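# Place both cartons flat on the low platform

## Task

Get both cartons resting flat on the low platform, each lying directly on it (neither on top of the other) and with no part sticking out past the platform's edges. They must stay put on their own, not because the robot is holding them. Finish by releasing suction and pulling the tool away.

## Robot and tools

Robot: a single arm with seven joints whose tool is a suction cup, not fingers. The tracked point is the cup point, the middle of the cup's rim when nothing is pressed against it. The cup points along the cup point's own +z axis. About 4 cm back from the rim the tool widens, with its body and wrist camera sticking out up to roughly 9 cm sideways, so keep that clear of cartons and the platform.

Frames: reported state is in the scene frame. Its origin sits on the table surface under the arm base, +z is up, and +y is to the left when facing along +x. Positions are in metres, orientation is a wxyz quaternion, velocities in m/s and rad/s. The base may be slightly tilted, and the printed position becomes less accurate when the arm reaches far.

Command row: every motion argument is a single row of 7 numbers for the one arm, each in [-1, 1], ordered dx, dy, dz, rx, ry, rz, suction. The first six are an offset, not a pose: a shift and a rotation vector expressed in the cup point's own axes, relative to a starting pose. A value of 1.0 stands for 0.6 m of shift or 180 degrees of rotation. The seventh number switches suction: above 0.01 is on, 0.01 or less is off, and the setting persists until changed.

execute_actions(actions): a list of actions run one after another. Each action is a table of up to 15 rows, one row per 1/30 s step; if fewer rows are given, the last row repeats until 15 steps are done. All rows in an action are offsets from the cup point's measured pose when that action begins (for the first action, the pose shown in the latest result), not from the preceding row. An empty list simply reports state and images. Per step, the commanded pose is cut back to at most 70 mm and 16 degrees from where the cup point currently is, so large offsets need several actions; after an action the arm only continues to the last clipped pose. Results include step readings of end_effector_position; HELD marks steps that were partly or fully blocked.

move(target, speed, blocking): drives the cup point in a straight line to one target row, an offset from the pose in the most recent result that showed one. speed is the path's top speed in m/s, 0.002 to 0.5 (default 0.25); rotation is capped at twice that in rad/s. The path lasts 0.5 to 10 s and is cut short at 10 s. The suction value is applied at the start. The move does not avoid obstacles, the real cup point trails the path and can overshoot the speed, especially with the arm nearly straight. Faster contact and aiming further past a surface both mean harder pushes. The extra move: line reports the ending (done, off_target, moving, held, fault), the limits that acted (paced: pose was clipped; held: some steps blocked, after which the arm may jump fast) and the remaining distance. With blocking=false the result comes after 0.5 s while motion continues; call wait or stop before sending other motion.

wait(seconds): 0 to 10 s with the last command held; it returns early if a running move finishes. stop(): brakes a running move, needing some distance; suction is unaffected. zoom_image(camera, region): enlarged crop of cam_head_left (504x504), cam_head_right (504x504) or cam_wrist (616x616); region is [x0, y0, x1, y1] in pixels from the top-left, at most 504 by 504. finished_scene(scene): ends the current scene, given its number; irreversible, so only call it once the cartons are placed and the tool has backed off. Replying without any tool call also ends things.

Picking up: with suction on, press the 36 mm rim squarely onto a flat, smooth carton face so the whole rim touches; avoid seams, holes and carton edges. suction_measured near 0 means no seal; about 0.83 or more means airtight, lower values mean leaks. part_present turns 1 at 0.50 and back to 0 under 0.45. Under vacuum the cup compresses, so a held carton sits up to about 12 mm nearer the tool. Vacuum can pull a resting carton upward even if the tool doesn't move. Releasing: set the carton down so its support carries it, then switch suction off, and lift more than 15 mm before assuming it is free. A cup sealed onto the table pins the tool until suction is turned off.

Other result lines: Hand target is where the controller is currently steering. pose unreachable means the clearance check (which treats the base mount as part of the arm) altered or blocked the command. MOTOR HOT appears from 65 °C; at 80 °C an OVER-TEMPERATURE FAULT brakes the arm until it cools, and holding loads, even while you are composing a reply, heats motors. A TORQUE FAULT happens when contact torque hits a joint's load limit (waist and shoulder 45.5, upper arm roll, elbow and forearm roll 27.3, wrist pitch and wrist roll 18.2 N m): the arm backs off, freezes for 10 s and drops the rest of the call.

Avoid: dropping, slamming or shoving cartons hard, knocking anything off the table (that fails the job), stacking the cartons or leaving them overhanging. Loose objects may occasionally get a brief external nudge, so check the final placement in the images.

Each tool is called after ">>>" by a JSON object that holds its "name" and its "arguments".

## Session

>>> {"name": "execute_actions", "arguments": {"actions": []}}

Scene clock: 0.00 s.
end_effector_position=(+0.3993, +0.0200, +0.2753) suction_measured=0.01 part_present=0 end_effector_quat_wxyz=(-0.002, -0.025, +1.000, -0.001) end_effector_velocity=(-0.001, +0.000, -0.001) end_effector_angular_velocity=(+0.000, +0.003, +0.001)
Joint positions: [ 0.003 -0.248  0.003  0.922 -0.001  1.173  2.356]
Joint velocities: [ 0.     0.001  0.    -0.002  0.     0.    -0.001]
Hand target: +0.399, +0.020, +0.275; -0.002, -0.025, +1.000, -0.001

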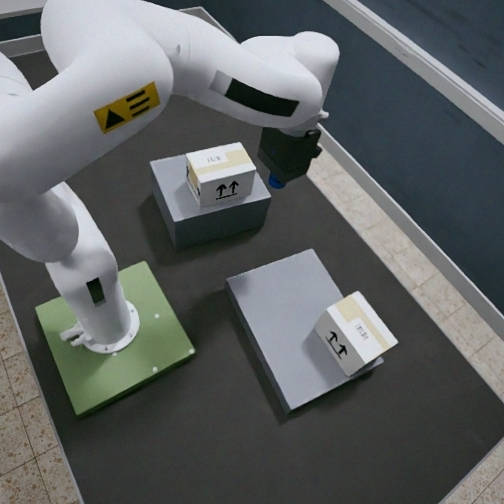

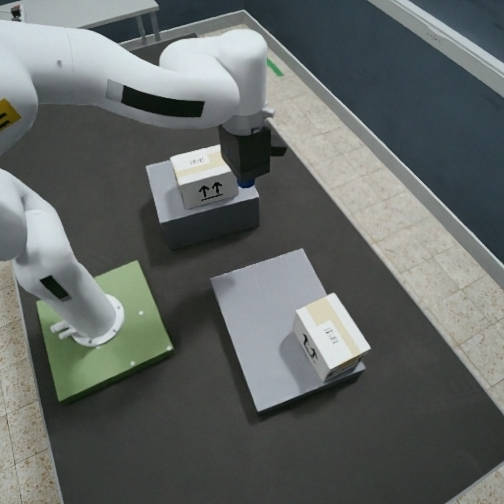

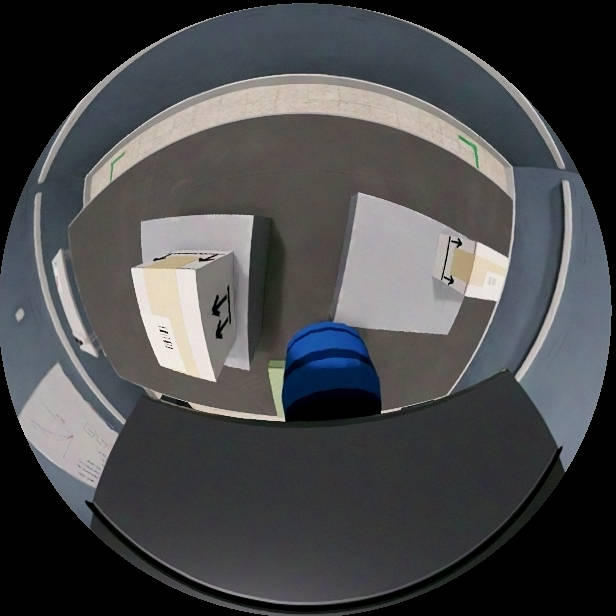

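Resident carton looks inside. Approach the other.

>>> {"name": "move", "arguments": {"target": [0.09,0.26,-0.05,0,0,0,0]}}

>>> {"name": "zoom_image", "arguments": {"camera": "cam_head_right", "region": [200,240,400,440]}}

Scene clock: 3.03 s.
end_effector_position=(+0.3378, +0.1726, +0.3050) suction_measured=0.01 part_present=0 end_effector_quat_wxyz=(-0.002, -0.025, +1.000, -0.002) end_effector_velocity=(-0.001, +0.003, +0.001) end_effector_angular_velocity=(-0.001, -0.001, +0.003)
Joint positions: [ 0.157 -0.342  0.234  0.933  0.08   1.271  2.705]
Joint velocities: [0.003 0.001 0.006 0.003 0.    0.002 0.006]
Hand target: +0.338, +0.173, +0.305; -0.002, -0.025, +1.000, -0.002
Off the commanded pose: 0.001 m, 0 deg.
move: done

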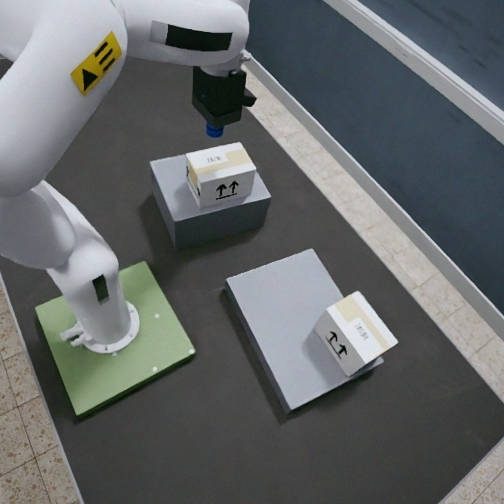

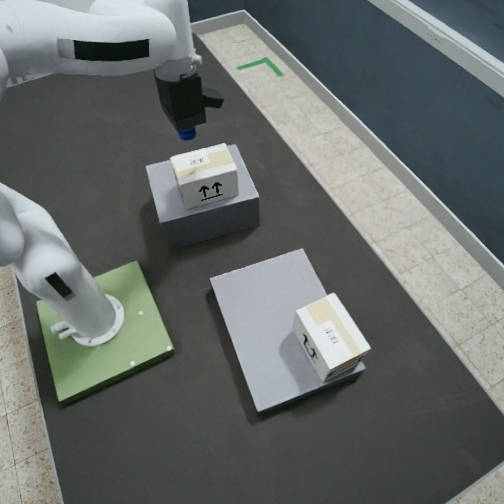

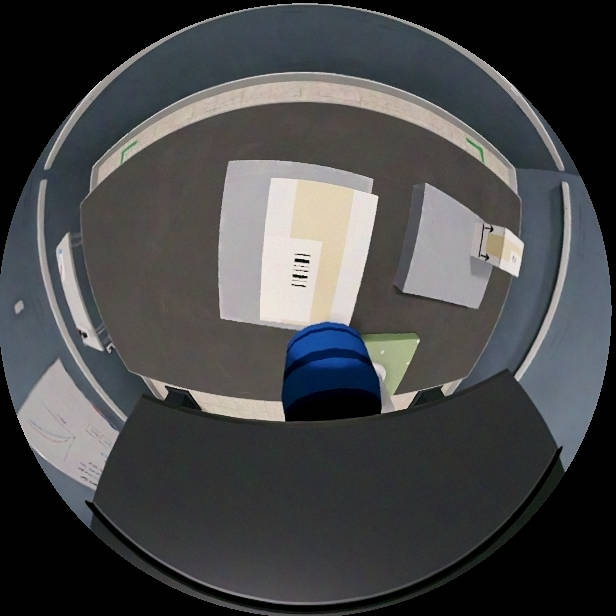

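Region (200, 240, 400, 440) of cam_head_right's 504x504 image, scaled by 2.520, with more detail than that image has.

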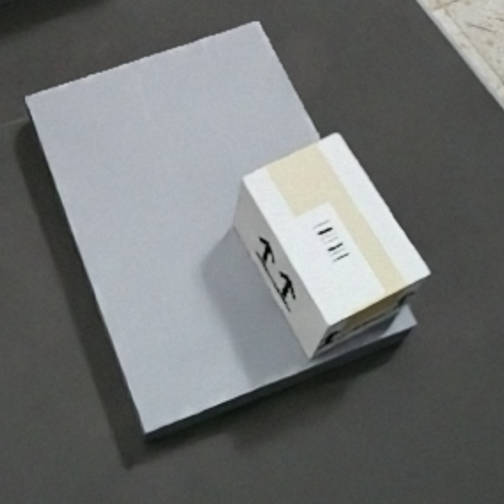

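>>> {"name": "move", "arguments": {"target": [-0.037,0.028,0.125,0,0,0,1], "speed": 0.08}}

>>> {"name": "move", "arguments": {"target": [0,0,0.03,0,0,0,1], "speed": 0.02}}

Scene clock: 6.20 s.
end_effector_position=(+0.3591, +0.1905, +0.2303) suction_measured=0.01 part_present=0 end_effector_quat_wxyz=(-0.001, -0.025, +1.000, -0.002) end_effector_velocity=(+0.000, +0.000, -0.003) end_effector_angular_velocity=(-0.003, +0.000, +0.004)
Joint positions: [ 0.16  -0.195  0.269  0.849  0.059  1.041  2.745]
Joint velocities: [-0.     0.006  0.002 -0.002 -0.004 -0.007 -0.   ]
Hand target: +0.359, +0.191, +0.230; -0.002, -0.025, +1.000, -0.002
Off the commanded pose: 0.001 m, 0 deg.
move: done

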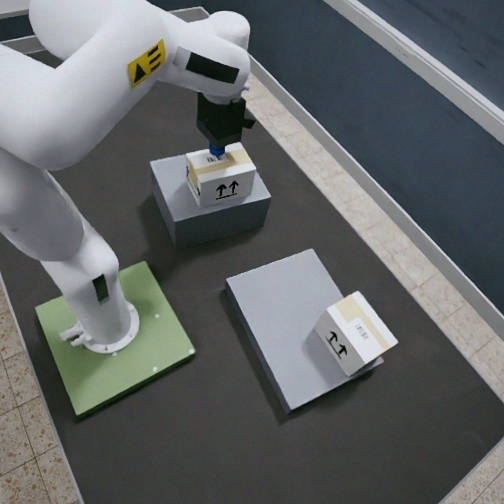

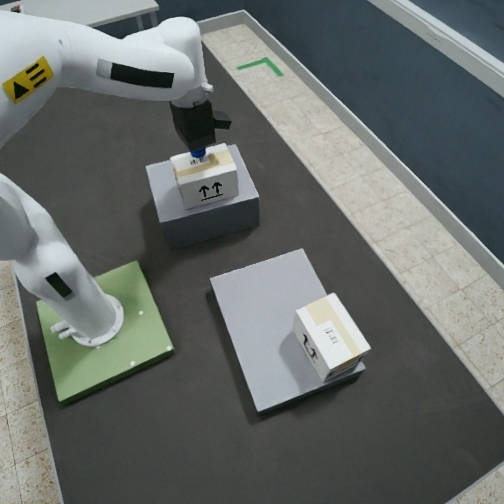

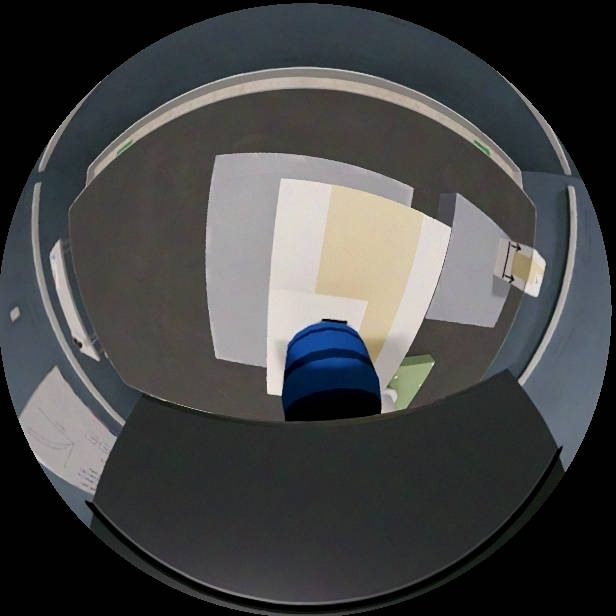

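Scene clock: 7.40 s.
end_effector_position=(+0.3591, +0.1905, +0.2125) suction_measured=0.01 part_present=0 end_effector_quat_wxyz=(-0.001, -0.025, +1.000, -0.001) end_effector_velocity=(+0.000, +0.001, -0.001) end_effector_angular_velocity=(+0.002, -0.003, +0.002)
Joint positions: [ 0.16  -0.173  0.273  0.816  0.055  0.987  2.749]
Joint velocities: [ 0.     0.001  0.002 -0.002  0.001 -0.006 -0.001]
Hand target: +0.359, +0.190, +0.212; -0.001, -0.025, +1.000, -0.001
Off the commanded pose: 0.000 m, 0 deg.
move: done

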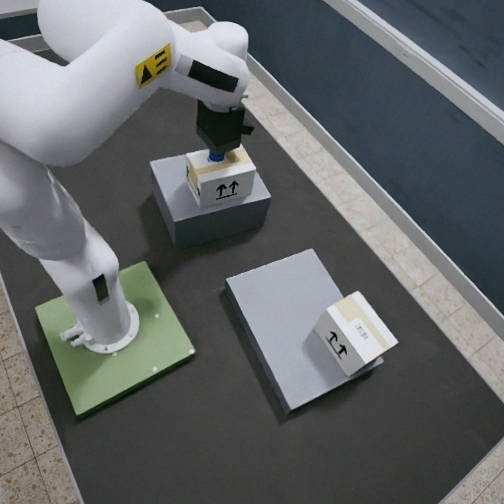

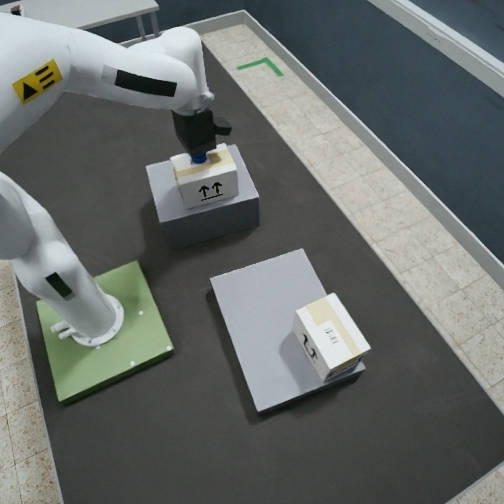

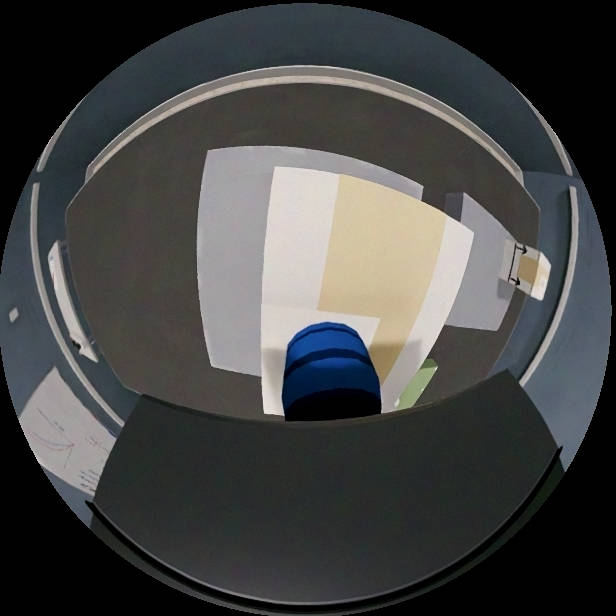

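>>> {"name": "move", "arguments": {"target": [0,0,0.018,0,0,0,1], "speed": 0.02}}

>>> {"name": "move", "arguments": {"target": [0,0,-0.07,0,0,0,1], "speed": 0.06}}

>>> {"name": "move", "arguments": {"target": [-0.005,-0.465,0,0,0,0,1], "speed": 0.15}}

>>> {"name": "move", "arguments": {"target": [0,0,0.13,0,0,0,1], "speed": 0.06}}

Scene clock: 11.50 s.
end_effector_position=(+0.3591, +0.1905, +0.2019) suction_measured=1.00 part_present=1 end_effector_quat_wxyz=(-0.001, -0.025, +1.000, -0.001) end_effector_velocity=(+0.002, +0.000, -0.000) end_effector_angular_velocity=(+0.003, -0.003, -0.002)
Joint positions: [ 0.16  -0.158  0.275  0.798  0.052  0.954  2.752]
Joint velocities: [-0.     0.002 -0.001  0.     0.001 -0.006  0.   ]
Hand target: +0.359, +0.191, +0.202; -0.001, -0.025, +1.000, -0.001
Off the commanded pose: 0.000 m, 0 deg.
move: done

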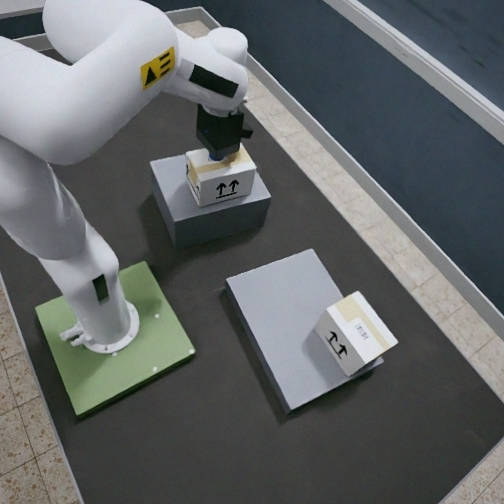

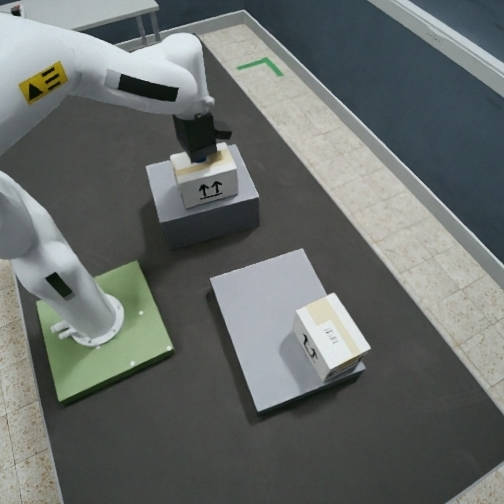

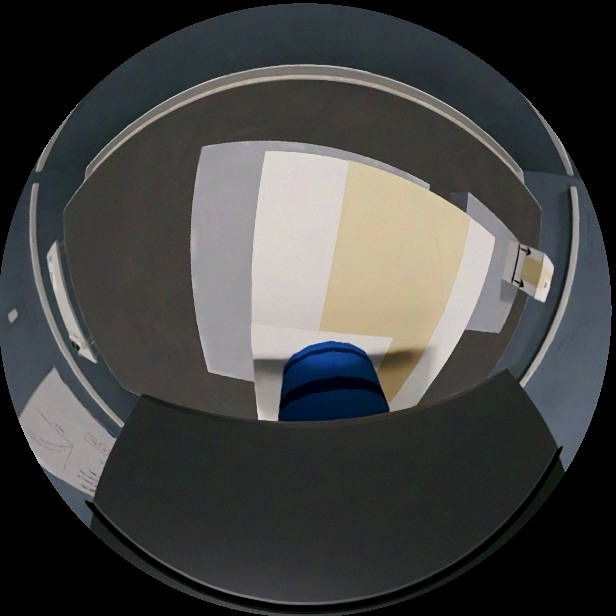

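Scene clock: 12.57 s.
end_effector_position=(+0.3590, +0.1904, +0.2434) suction_measured=1.00 part_present=1 end_effector_quat_wxyz=(-0.002, -0.025, +1.000, -0.002) end_effector_velocity=(-0.000, -0.000, +0.003) end_effector_angular_velocity=(-0.001, +0.000, -0.001)
Joint positions: [ 0.16  -0.208  0.267  0.875  0.061  1.081  2.743]
Joint velocities: [-0.    -0.002 -0.     0.005 -0.     0.008  0.   ]
Hand target: +0.359, +0.190, +0.244; -0.001, -0.025, +1.000, -0.002
Off the commanded pose: 0.001 m, 0 deg.
move: done

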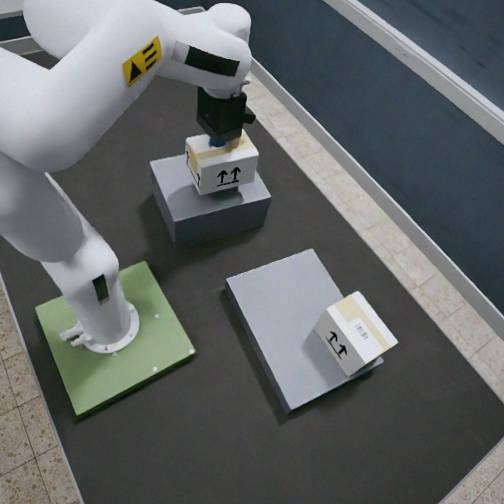

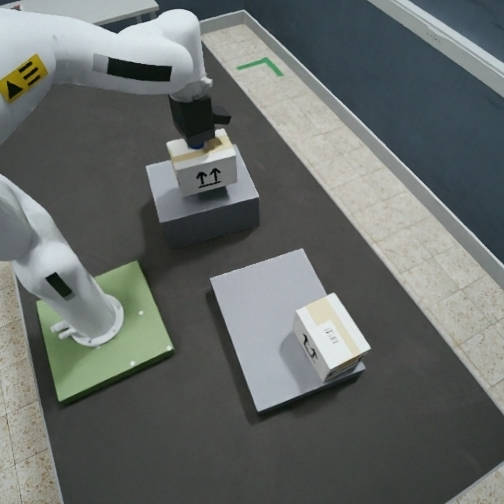

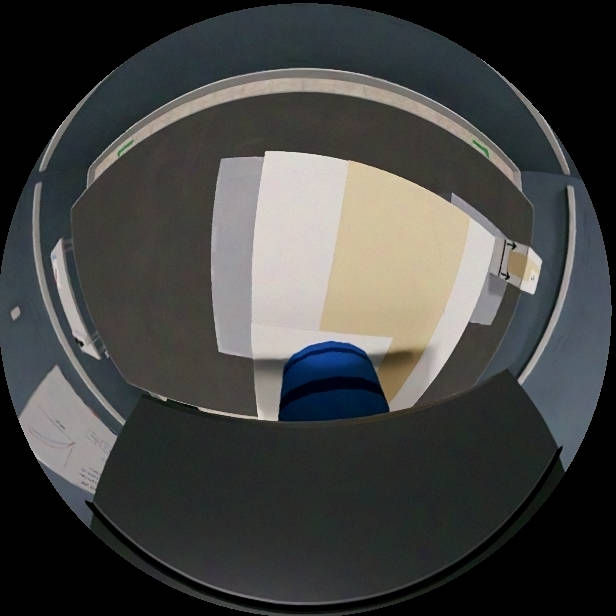

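Scene clock: 14.93 s.
end_effector_position=(+0.3756, -0.0876, +0.2438) suction_measured=1.00 part_present=1 end_effector_quat_wxyz=(-0.002, -0.025, +1.000, -0.001) end_effector_velocity=(-0.000, -0.003, -0.001) end_effector_angular_velocity=(+0.001, +0.001, +0.001)
Joint positions: [-0.109 -0.275 -0.152  0.808 -0.049  1.084  2.118]
Joint velocities: [-0.003  0.004 -0.005  0.002 -0.001 -0.    -0.009]
Hand target: +0.376, -0.088, +0.244; -0.002, -0.025, +1.000, -0.001
Off the commanded pose: 0.001 m, 0 deg.
move: done

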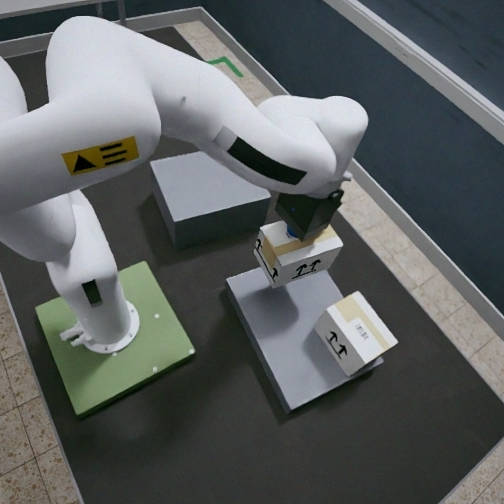

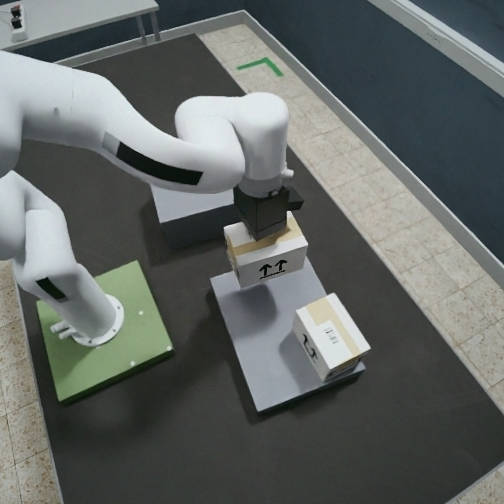

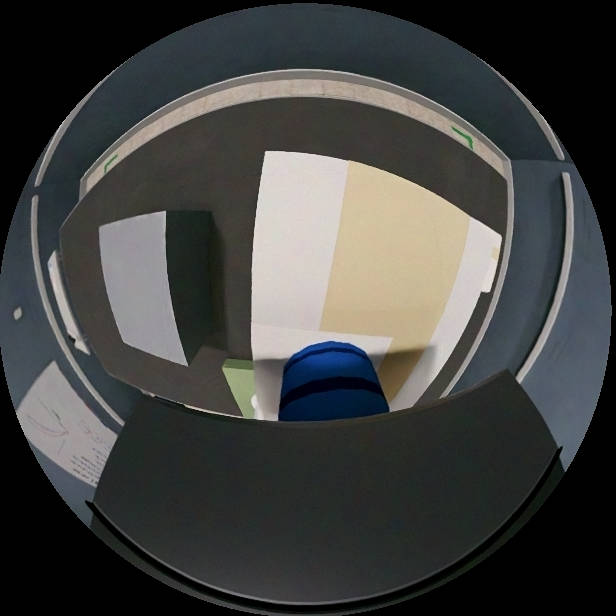

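Scene clock: 16.63 s.
end_effector_position=(+0.3757, -0.0876, +0.1661) suction_measured=1.00 part_present=1 end_effector_quat_wxyz=(-0.002, -0.026, +1.000, -0.001) end_effector_velocity=(-0.001, +0.001, -0.003) end_effector_angular_velocity=(+0.002, +0.002, +0.000)
Joint positions: [-0.108 -0.164 -0.163  0.674 -0.038  0.839  2.106]
Joint velocities: [ 0.     0.004  0.001 -0.005  0.003 -0.007 -0.   ]
Hand target: +0.376, -0.088, +0.166; -0.002, -0.026, +1.000, -0.001
Off the commanded pose: 0.001 m, 0 deg.
move: done

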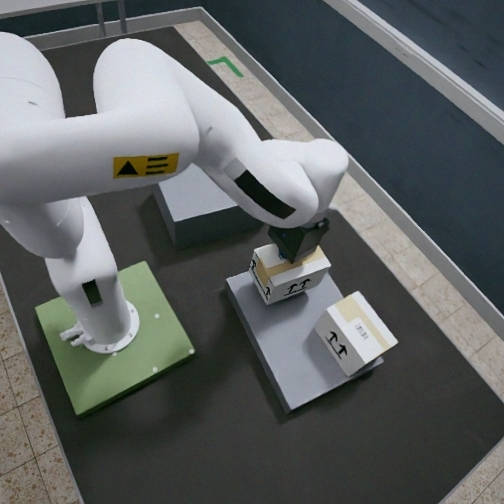

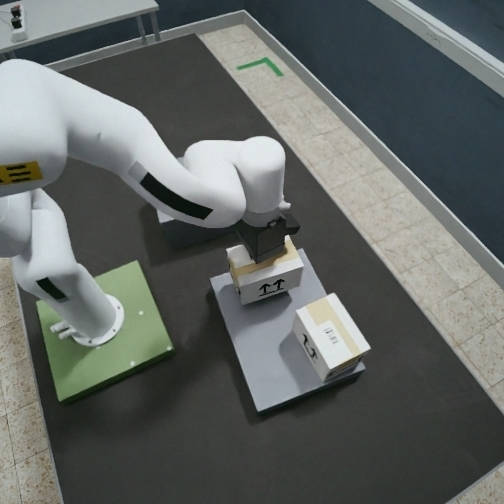

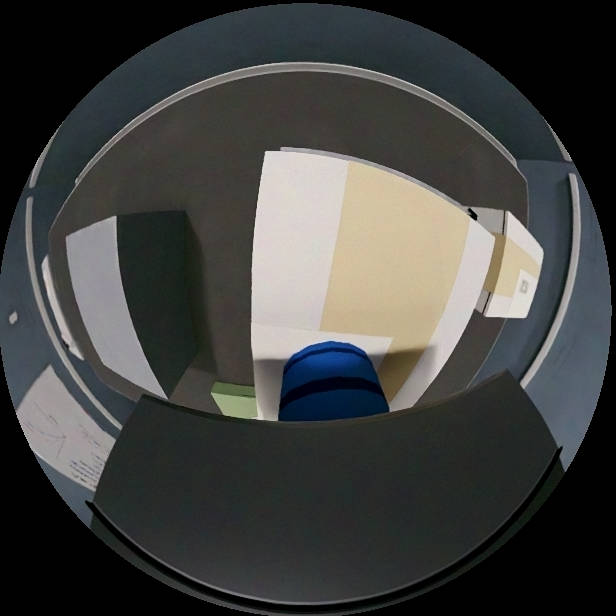

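>>> {"name": "move", "arguments": {"target": [0,-0.025,0.04,0,0,0,1], "speed": 0.03}}

>>> {"name": "move", "arguments": {"target": [0,0,0.014,0,0,0,1], "speed": 0.015}}

Scene clock: 19.70 s.
end_effector_position=(+0.3765, -0.1025, +0.1423) suction_measured=1.00 part_present=1 end_effector_quat_wxyz=(-0.002, -0.026, +1.000, -0.001) end_effector_velocity=(+0.002, -0.002, -0.000) end_effector_angular_velocity=(-0.000, -0.004, -0.001)
Joint positions: [-0.123 -0.101 -0.187  0.659 -0.03   0.762  2.062]
Joint velocities: [-0.002  0.005 -0.002  0.003  0.002 -0.006 -0.005]
Hand target: +0.376, -0.103, +0.142; -0.002, -0.026, +1.000, -0.001
Off the commanded pose: 0.000 m, 0 deg.
move: done

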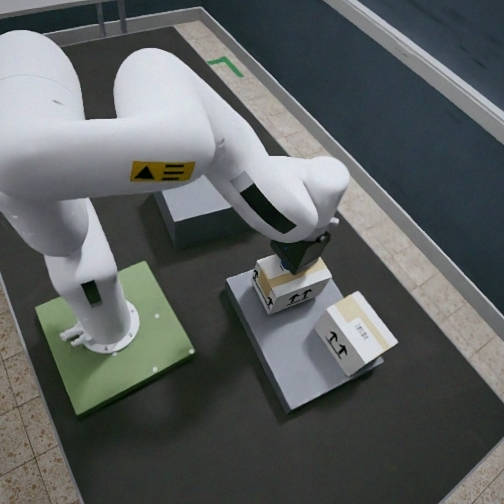

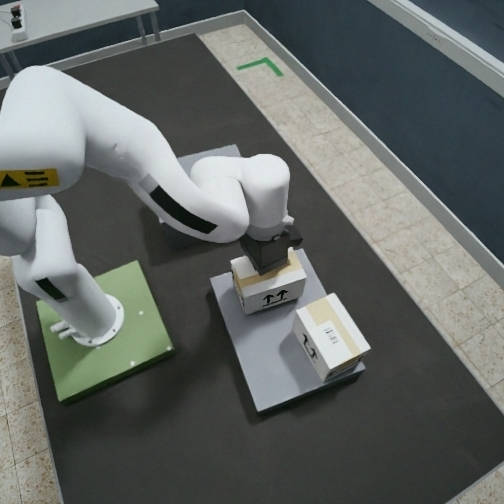

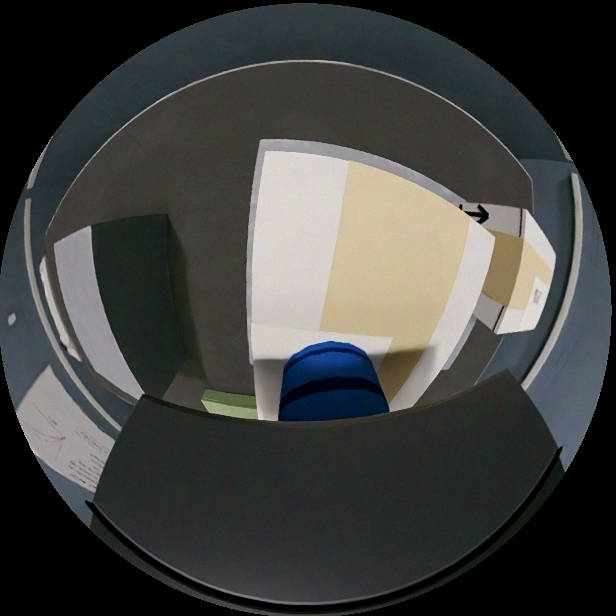

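Scene clock: 20.50 s.
end_effector_position=(+0.3765, -0.1025, +0.1341) suction_measured=1.00 part_present=1 end_effector_quat_wxyz=(-0.002, -0.026, +1.000, -0.001) end_effector_velocity=(+0.001, +0.000, -0.001) end_effector_angular_velocity=(+0.000, -0.002, +0.001)
Joint positions: [-0.122 -0.083 -0.188  0.65  -0.026  0.735  2.059]
Joint velocities: [ 0.     0.005  0.001 -0.001  0.002 -0.007 -0.002]
Hand target: +0.377, -0.102, +0.134; -0.002, -0.026, +1.000, -0.001
Off the commanded pose: 0.000 m, 0 deg.
move: done

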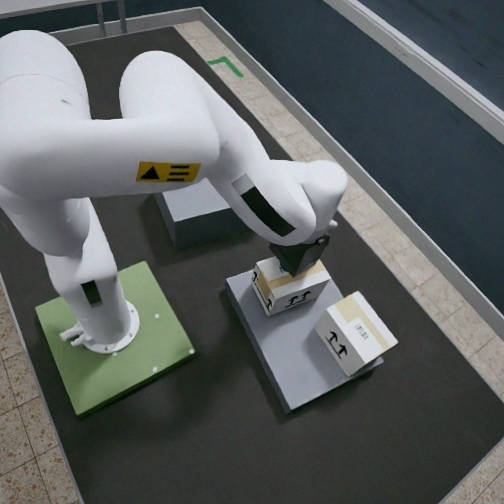

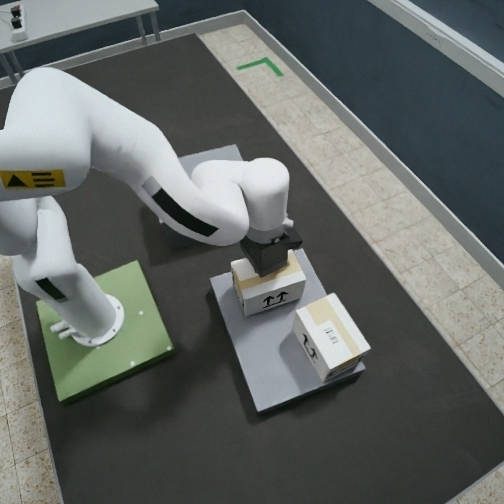

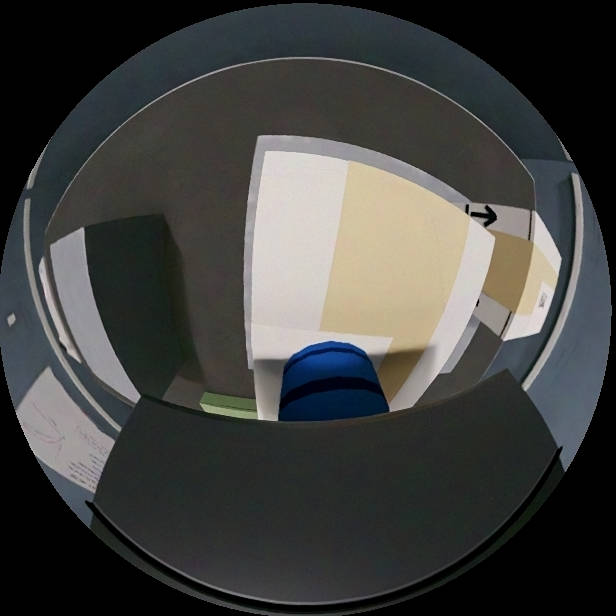

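>>> {"name": "move", "arguments": {"target": [0,0,0.008,0,0,0,1], "speed": 0.012}}

>>> {"name": "zoom_image", "arguments": {"camera": "cam_head_left", "region": [320,330,400,410]}}

Scene clock: 22.67 s.
end_effector_position=(+0.3765, -0.1024, +0.1295) suction_measured=1.00 part_present=1 end_effector_quat_wxyz=(-0.002, -0.026, +1.000, -0.001) end_effector_velocity=(-0.000, -0.001, -0.002) end_effector_angular_velocity=(-0.001, -0.000, -0.000)
Joint positions: [-0.122 -0.072 -0.189  0.645 -0.023  0.72   2.057]
Joint velocities: [ 0.     0.004 -0.002 -0.001 -0.001 -0.006 -0.001]
Hand target: +0.377, -0.102, +0.129; -0.002, -0.026, +1.000, -0.001
Off the commanded pose: 0.000 m, 0 deg.
move: done

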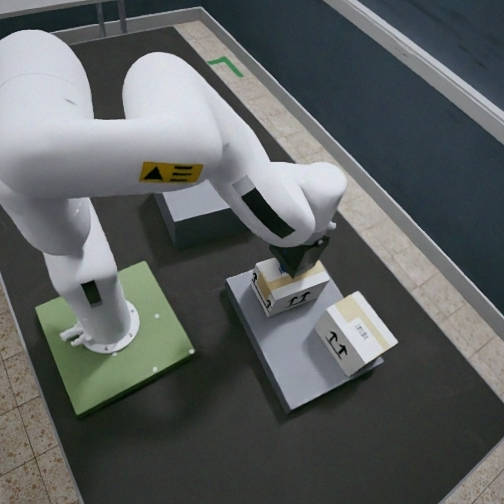

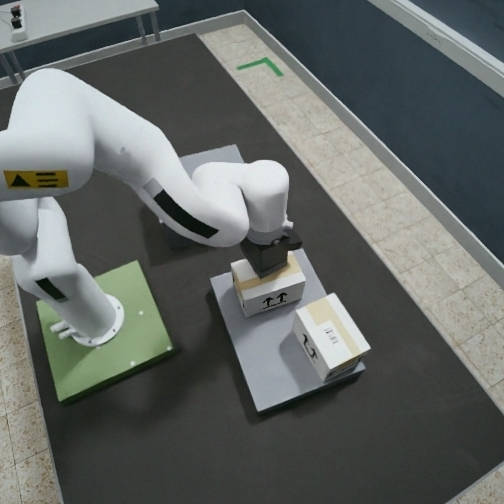

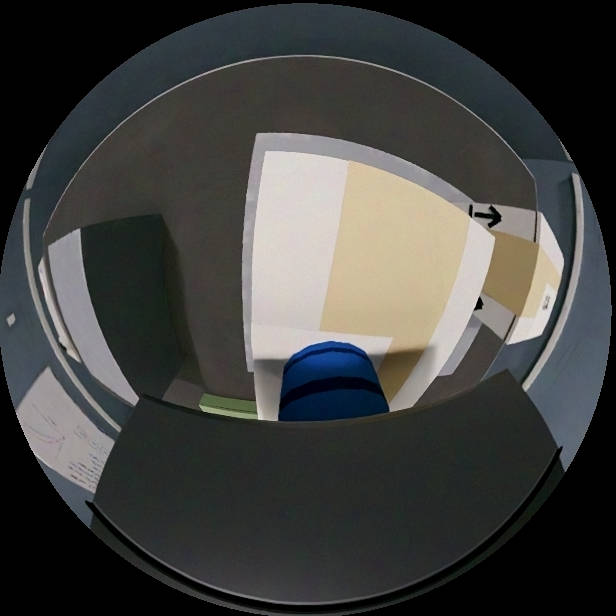

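Region (320, 330, 400, 410) of cam_head_left's 504x504 image, scaled by 6.300, with more detail than that image has.

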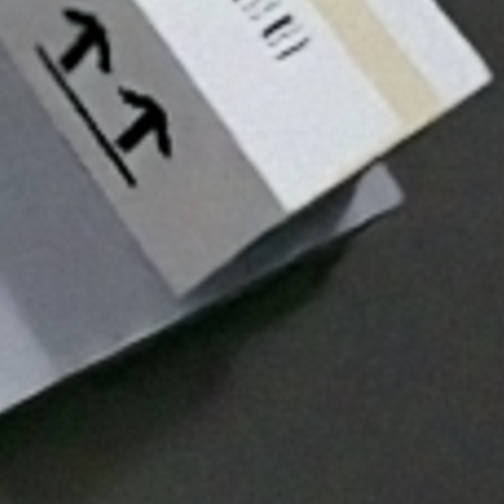

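Inside by a few mm; fine.

>>> {"name": "move", "arguments": {"target": [0,0,0.008,0,0,0,1], "speed": 0.012}}

Scene clock: 24.87 s.
end_effector_position=(+0.3768, -0.1024, +0.1256) suction_measured=1.00 part_present=1 end_effector_quat_wxyz=(-0.001, -0.026, +1.000, -0.001) end_effector_velocity=(+0.000, -0.000, -0.001) end_effector_angular_velocity=(-0.000, -0.002, -0.002)
Joint positions: [-0.122 -0.063 -0.189  0.642 -0.02   0.706  2.055]
Joint velocities: [-0.     0.002 -0.001 -0.002  0.    -0.005  0.   ]
Hand target: +0.376, -0.102, +0.125; -0.002, -0.026, +1.000, -0.001
Off the commanded pose: 0.001 m, 0 deg.
move: done

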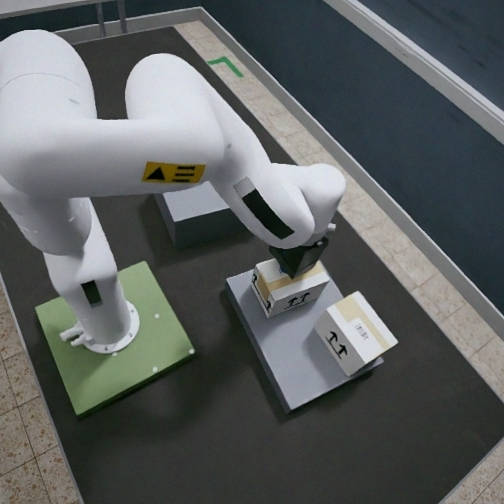

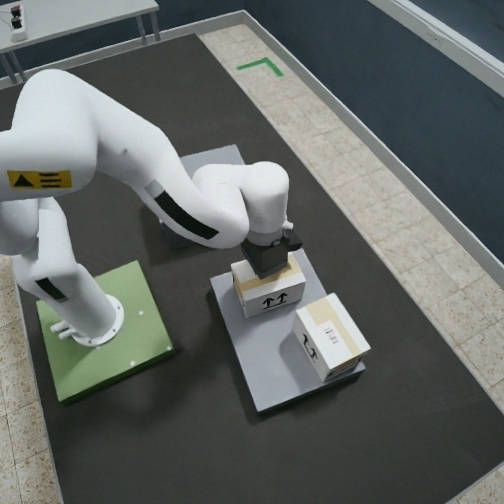

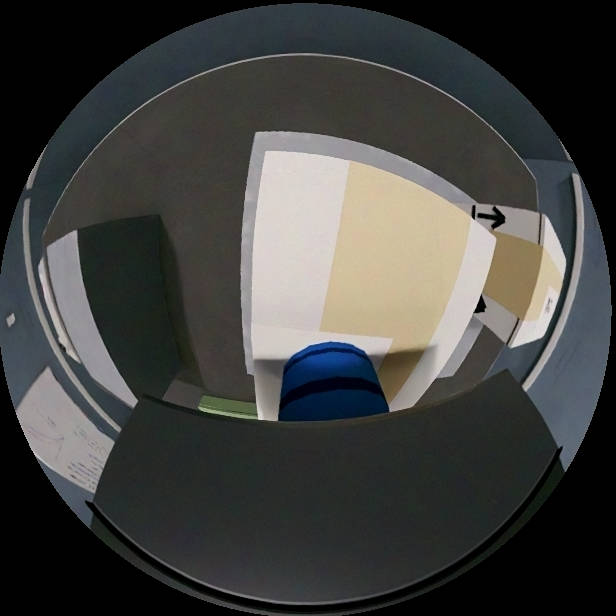

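>>> {"name": "execute_actions", "arguments": {"actions": [[[0,0,0,0,0,0,0]]]}}

>>> {"name": "move", "arguments": {"target": [0,0,-0.2,0,0,0,0], "speed": 0.15}}

Scene clock: 27.10 s.
end_effector_position=(+0.3769, -0.1025, +0.1255) suction_measured=0.01 part_present=0 end_effector_quat_wxyz=(-0.001, -0.026, +1.000, -0.001) end_effector_velocity=(-0.001, +0.001, +0.000) end_effector_angular_velocity=(+0.000, +0.001, +0.002)
Joint positions: [-0.122 -0.063 -0.189  0.642 -0.02   0.705  2.055]
Joint velocities: [ 0.    -0.002  0.001 -0.001 -0.     0.002 -0.   ]
Hand target: +0.377, -0.102, +0.126; -0.001, -0.026, +1.000, -0.001
Off the commanded pose: 0.000 m, 0 deg.
Step readings (end_effector_position):
0: (+0.3768, -0.1025, +0.1249)
1: (+0.3768, -0.1025, +0.1249)
2: (+0.3768, -0.1025, +0.1251)
4: (+0.3769, -0.1025, +0.1253)
8: (+0.3772, -0.1027, +0.1254)
15: end_effector_position above

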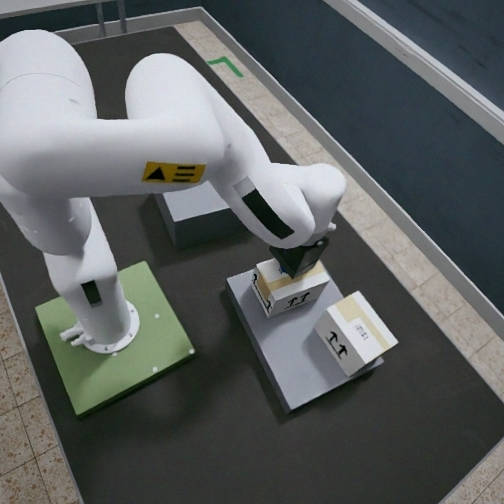

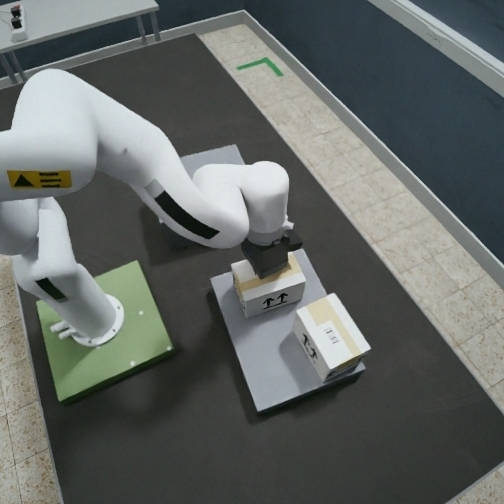

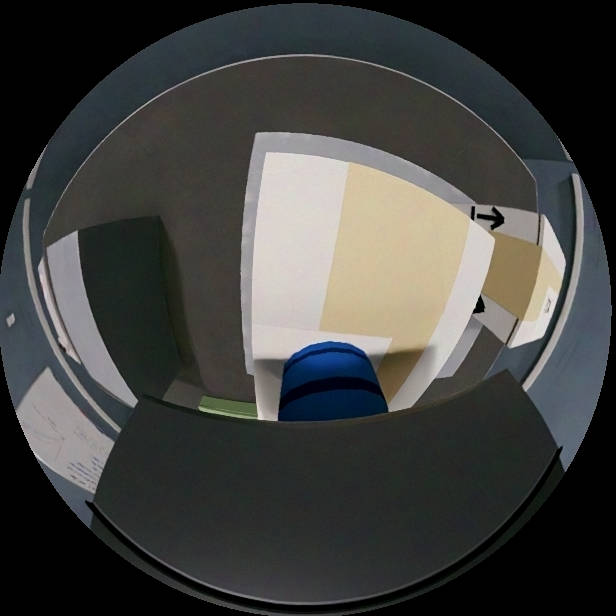

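Scene clock: 28.43 s.
end_effector_position=(+0.3766, -0.1025, +0.2452) suction_measured=0.01 part_present=0 end_effector_quat_wxyz=(-0.002, -0.025, +1.000, -0.001) end_effector_velocity=(+0.001, +0.000, +0.004) end_effector_angular_velocity=(-0.001, -0.004, +0.003)
Joint positions: [-0.123 -0.262 -0.174  0.824 -0.053  1.085  2.084]
Joint velocities: [ 0.    -0.004  0.001  0.006 -0.001  0.006 -0.001]
Hand target: +0.377, -0.103, +0.246; -0.001, -0.025, +1.000, -0.001
Off the commanded pose: 0.001 m, 0 deg.
move: done

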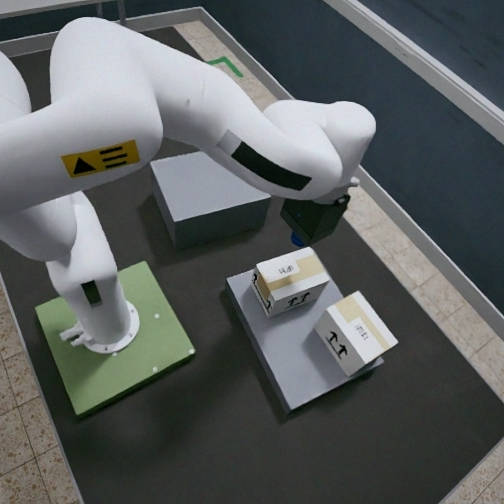

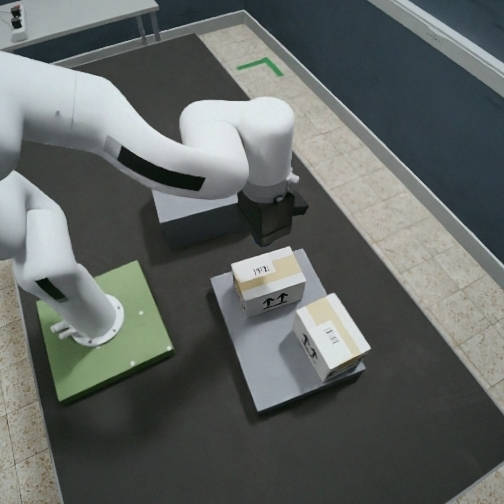

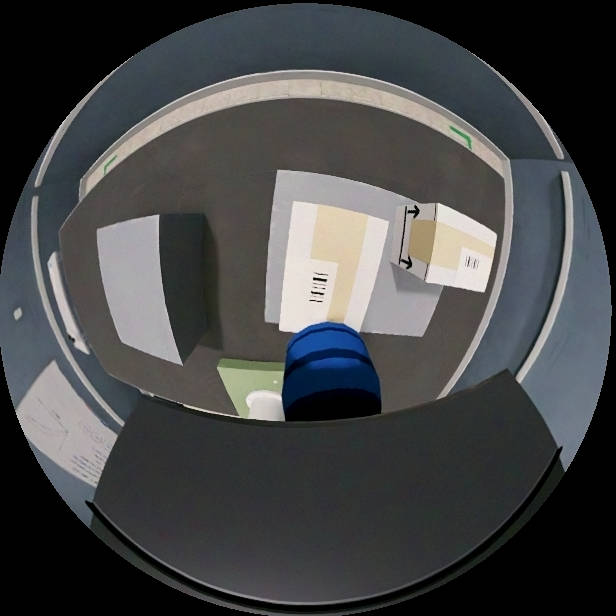

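>>> {"name": "finished_scene", "arguments": {"scene": 2}}

The scene is finished: the task was done.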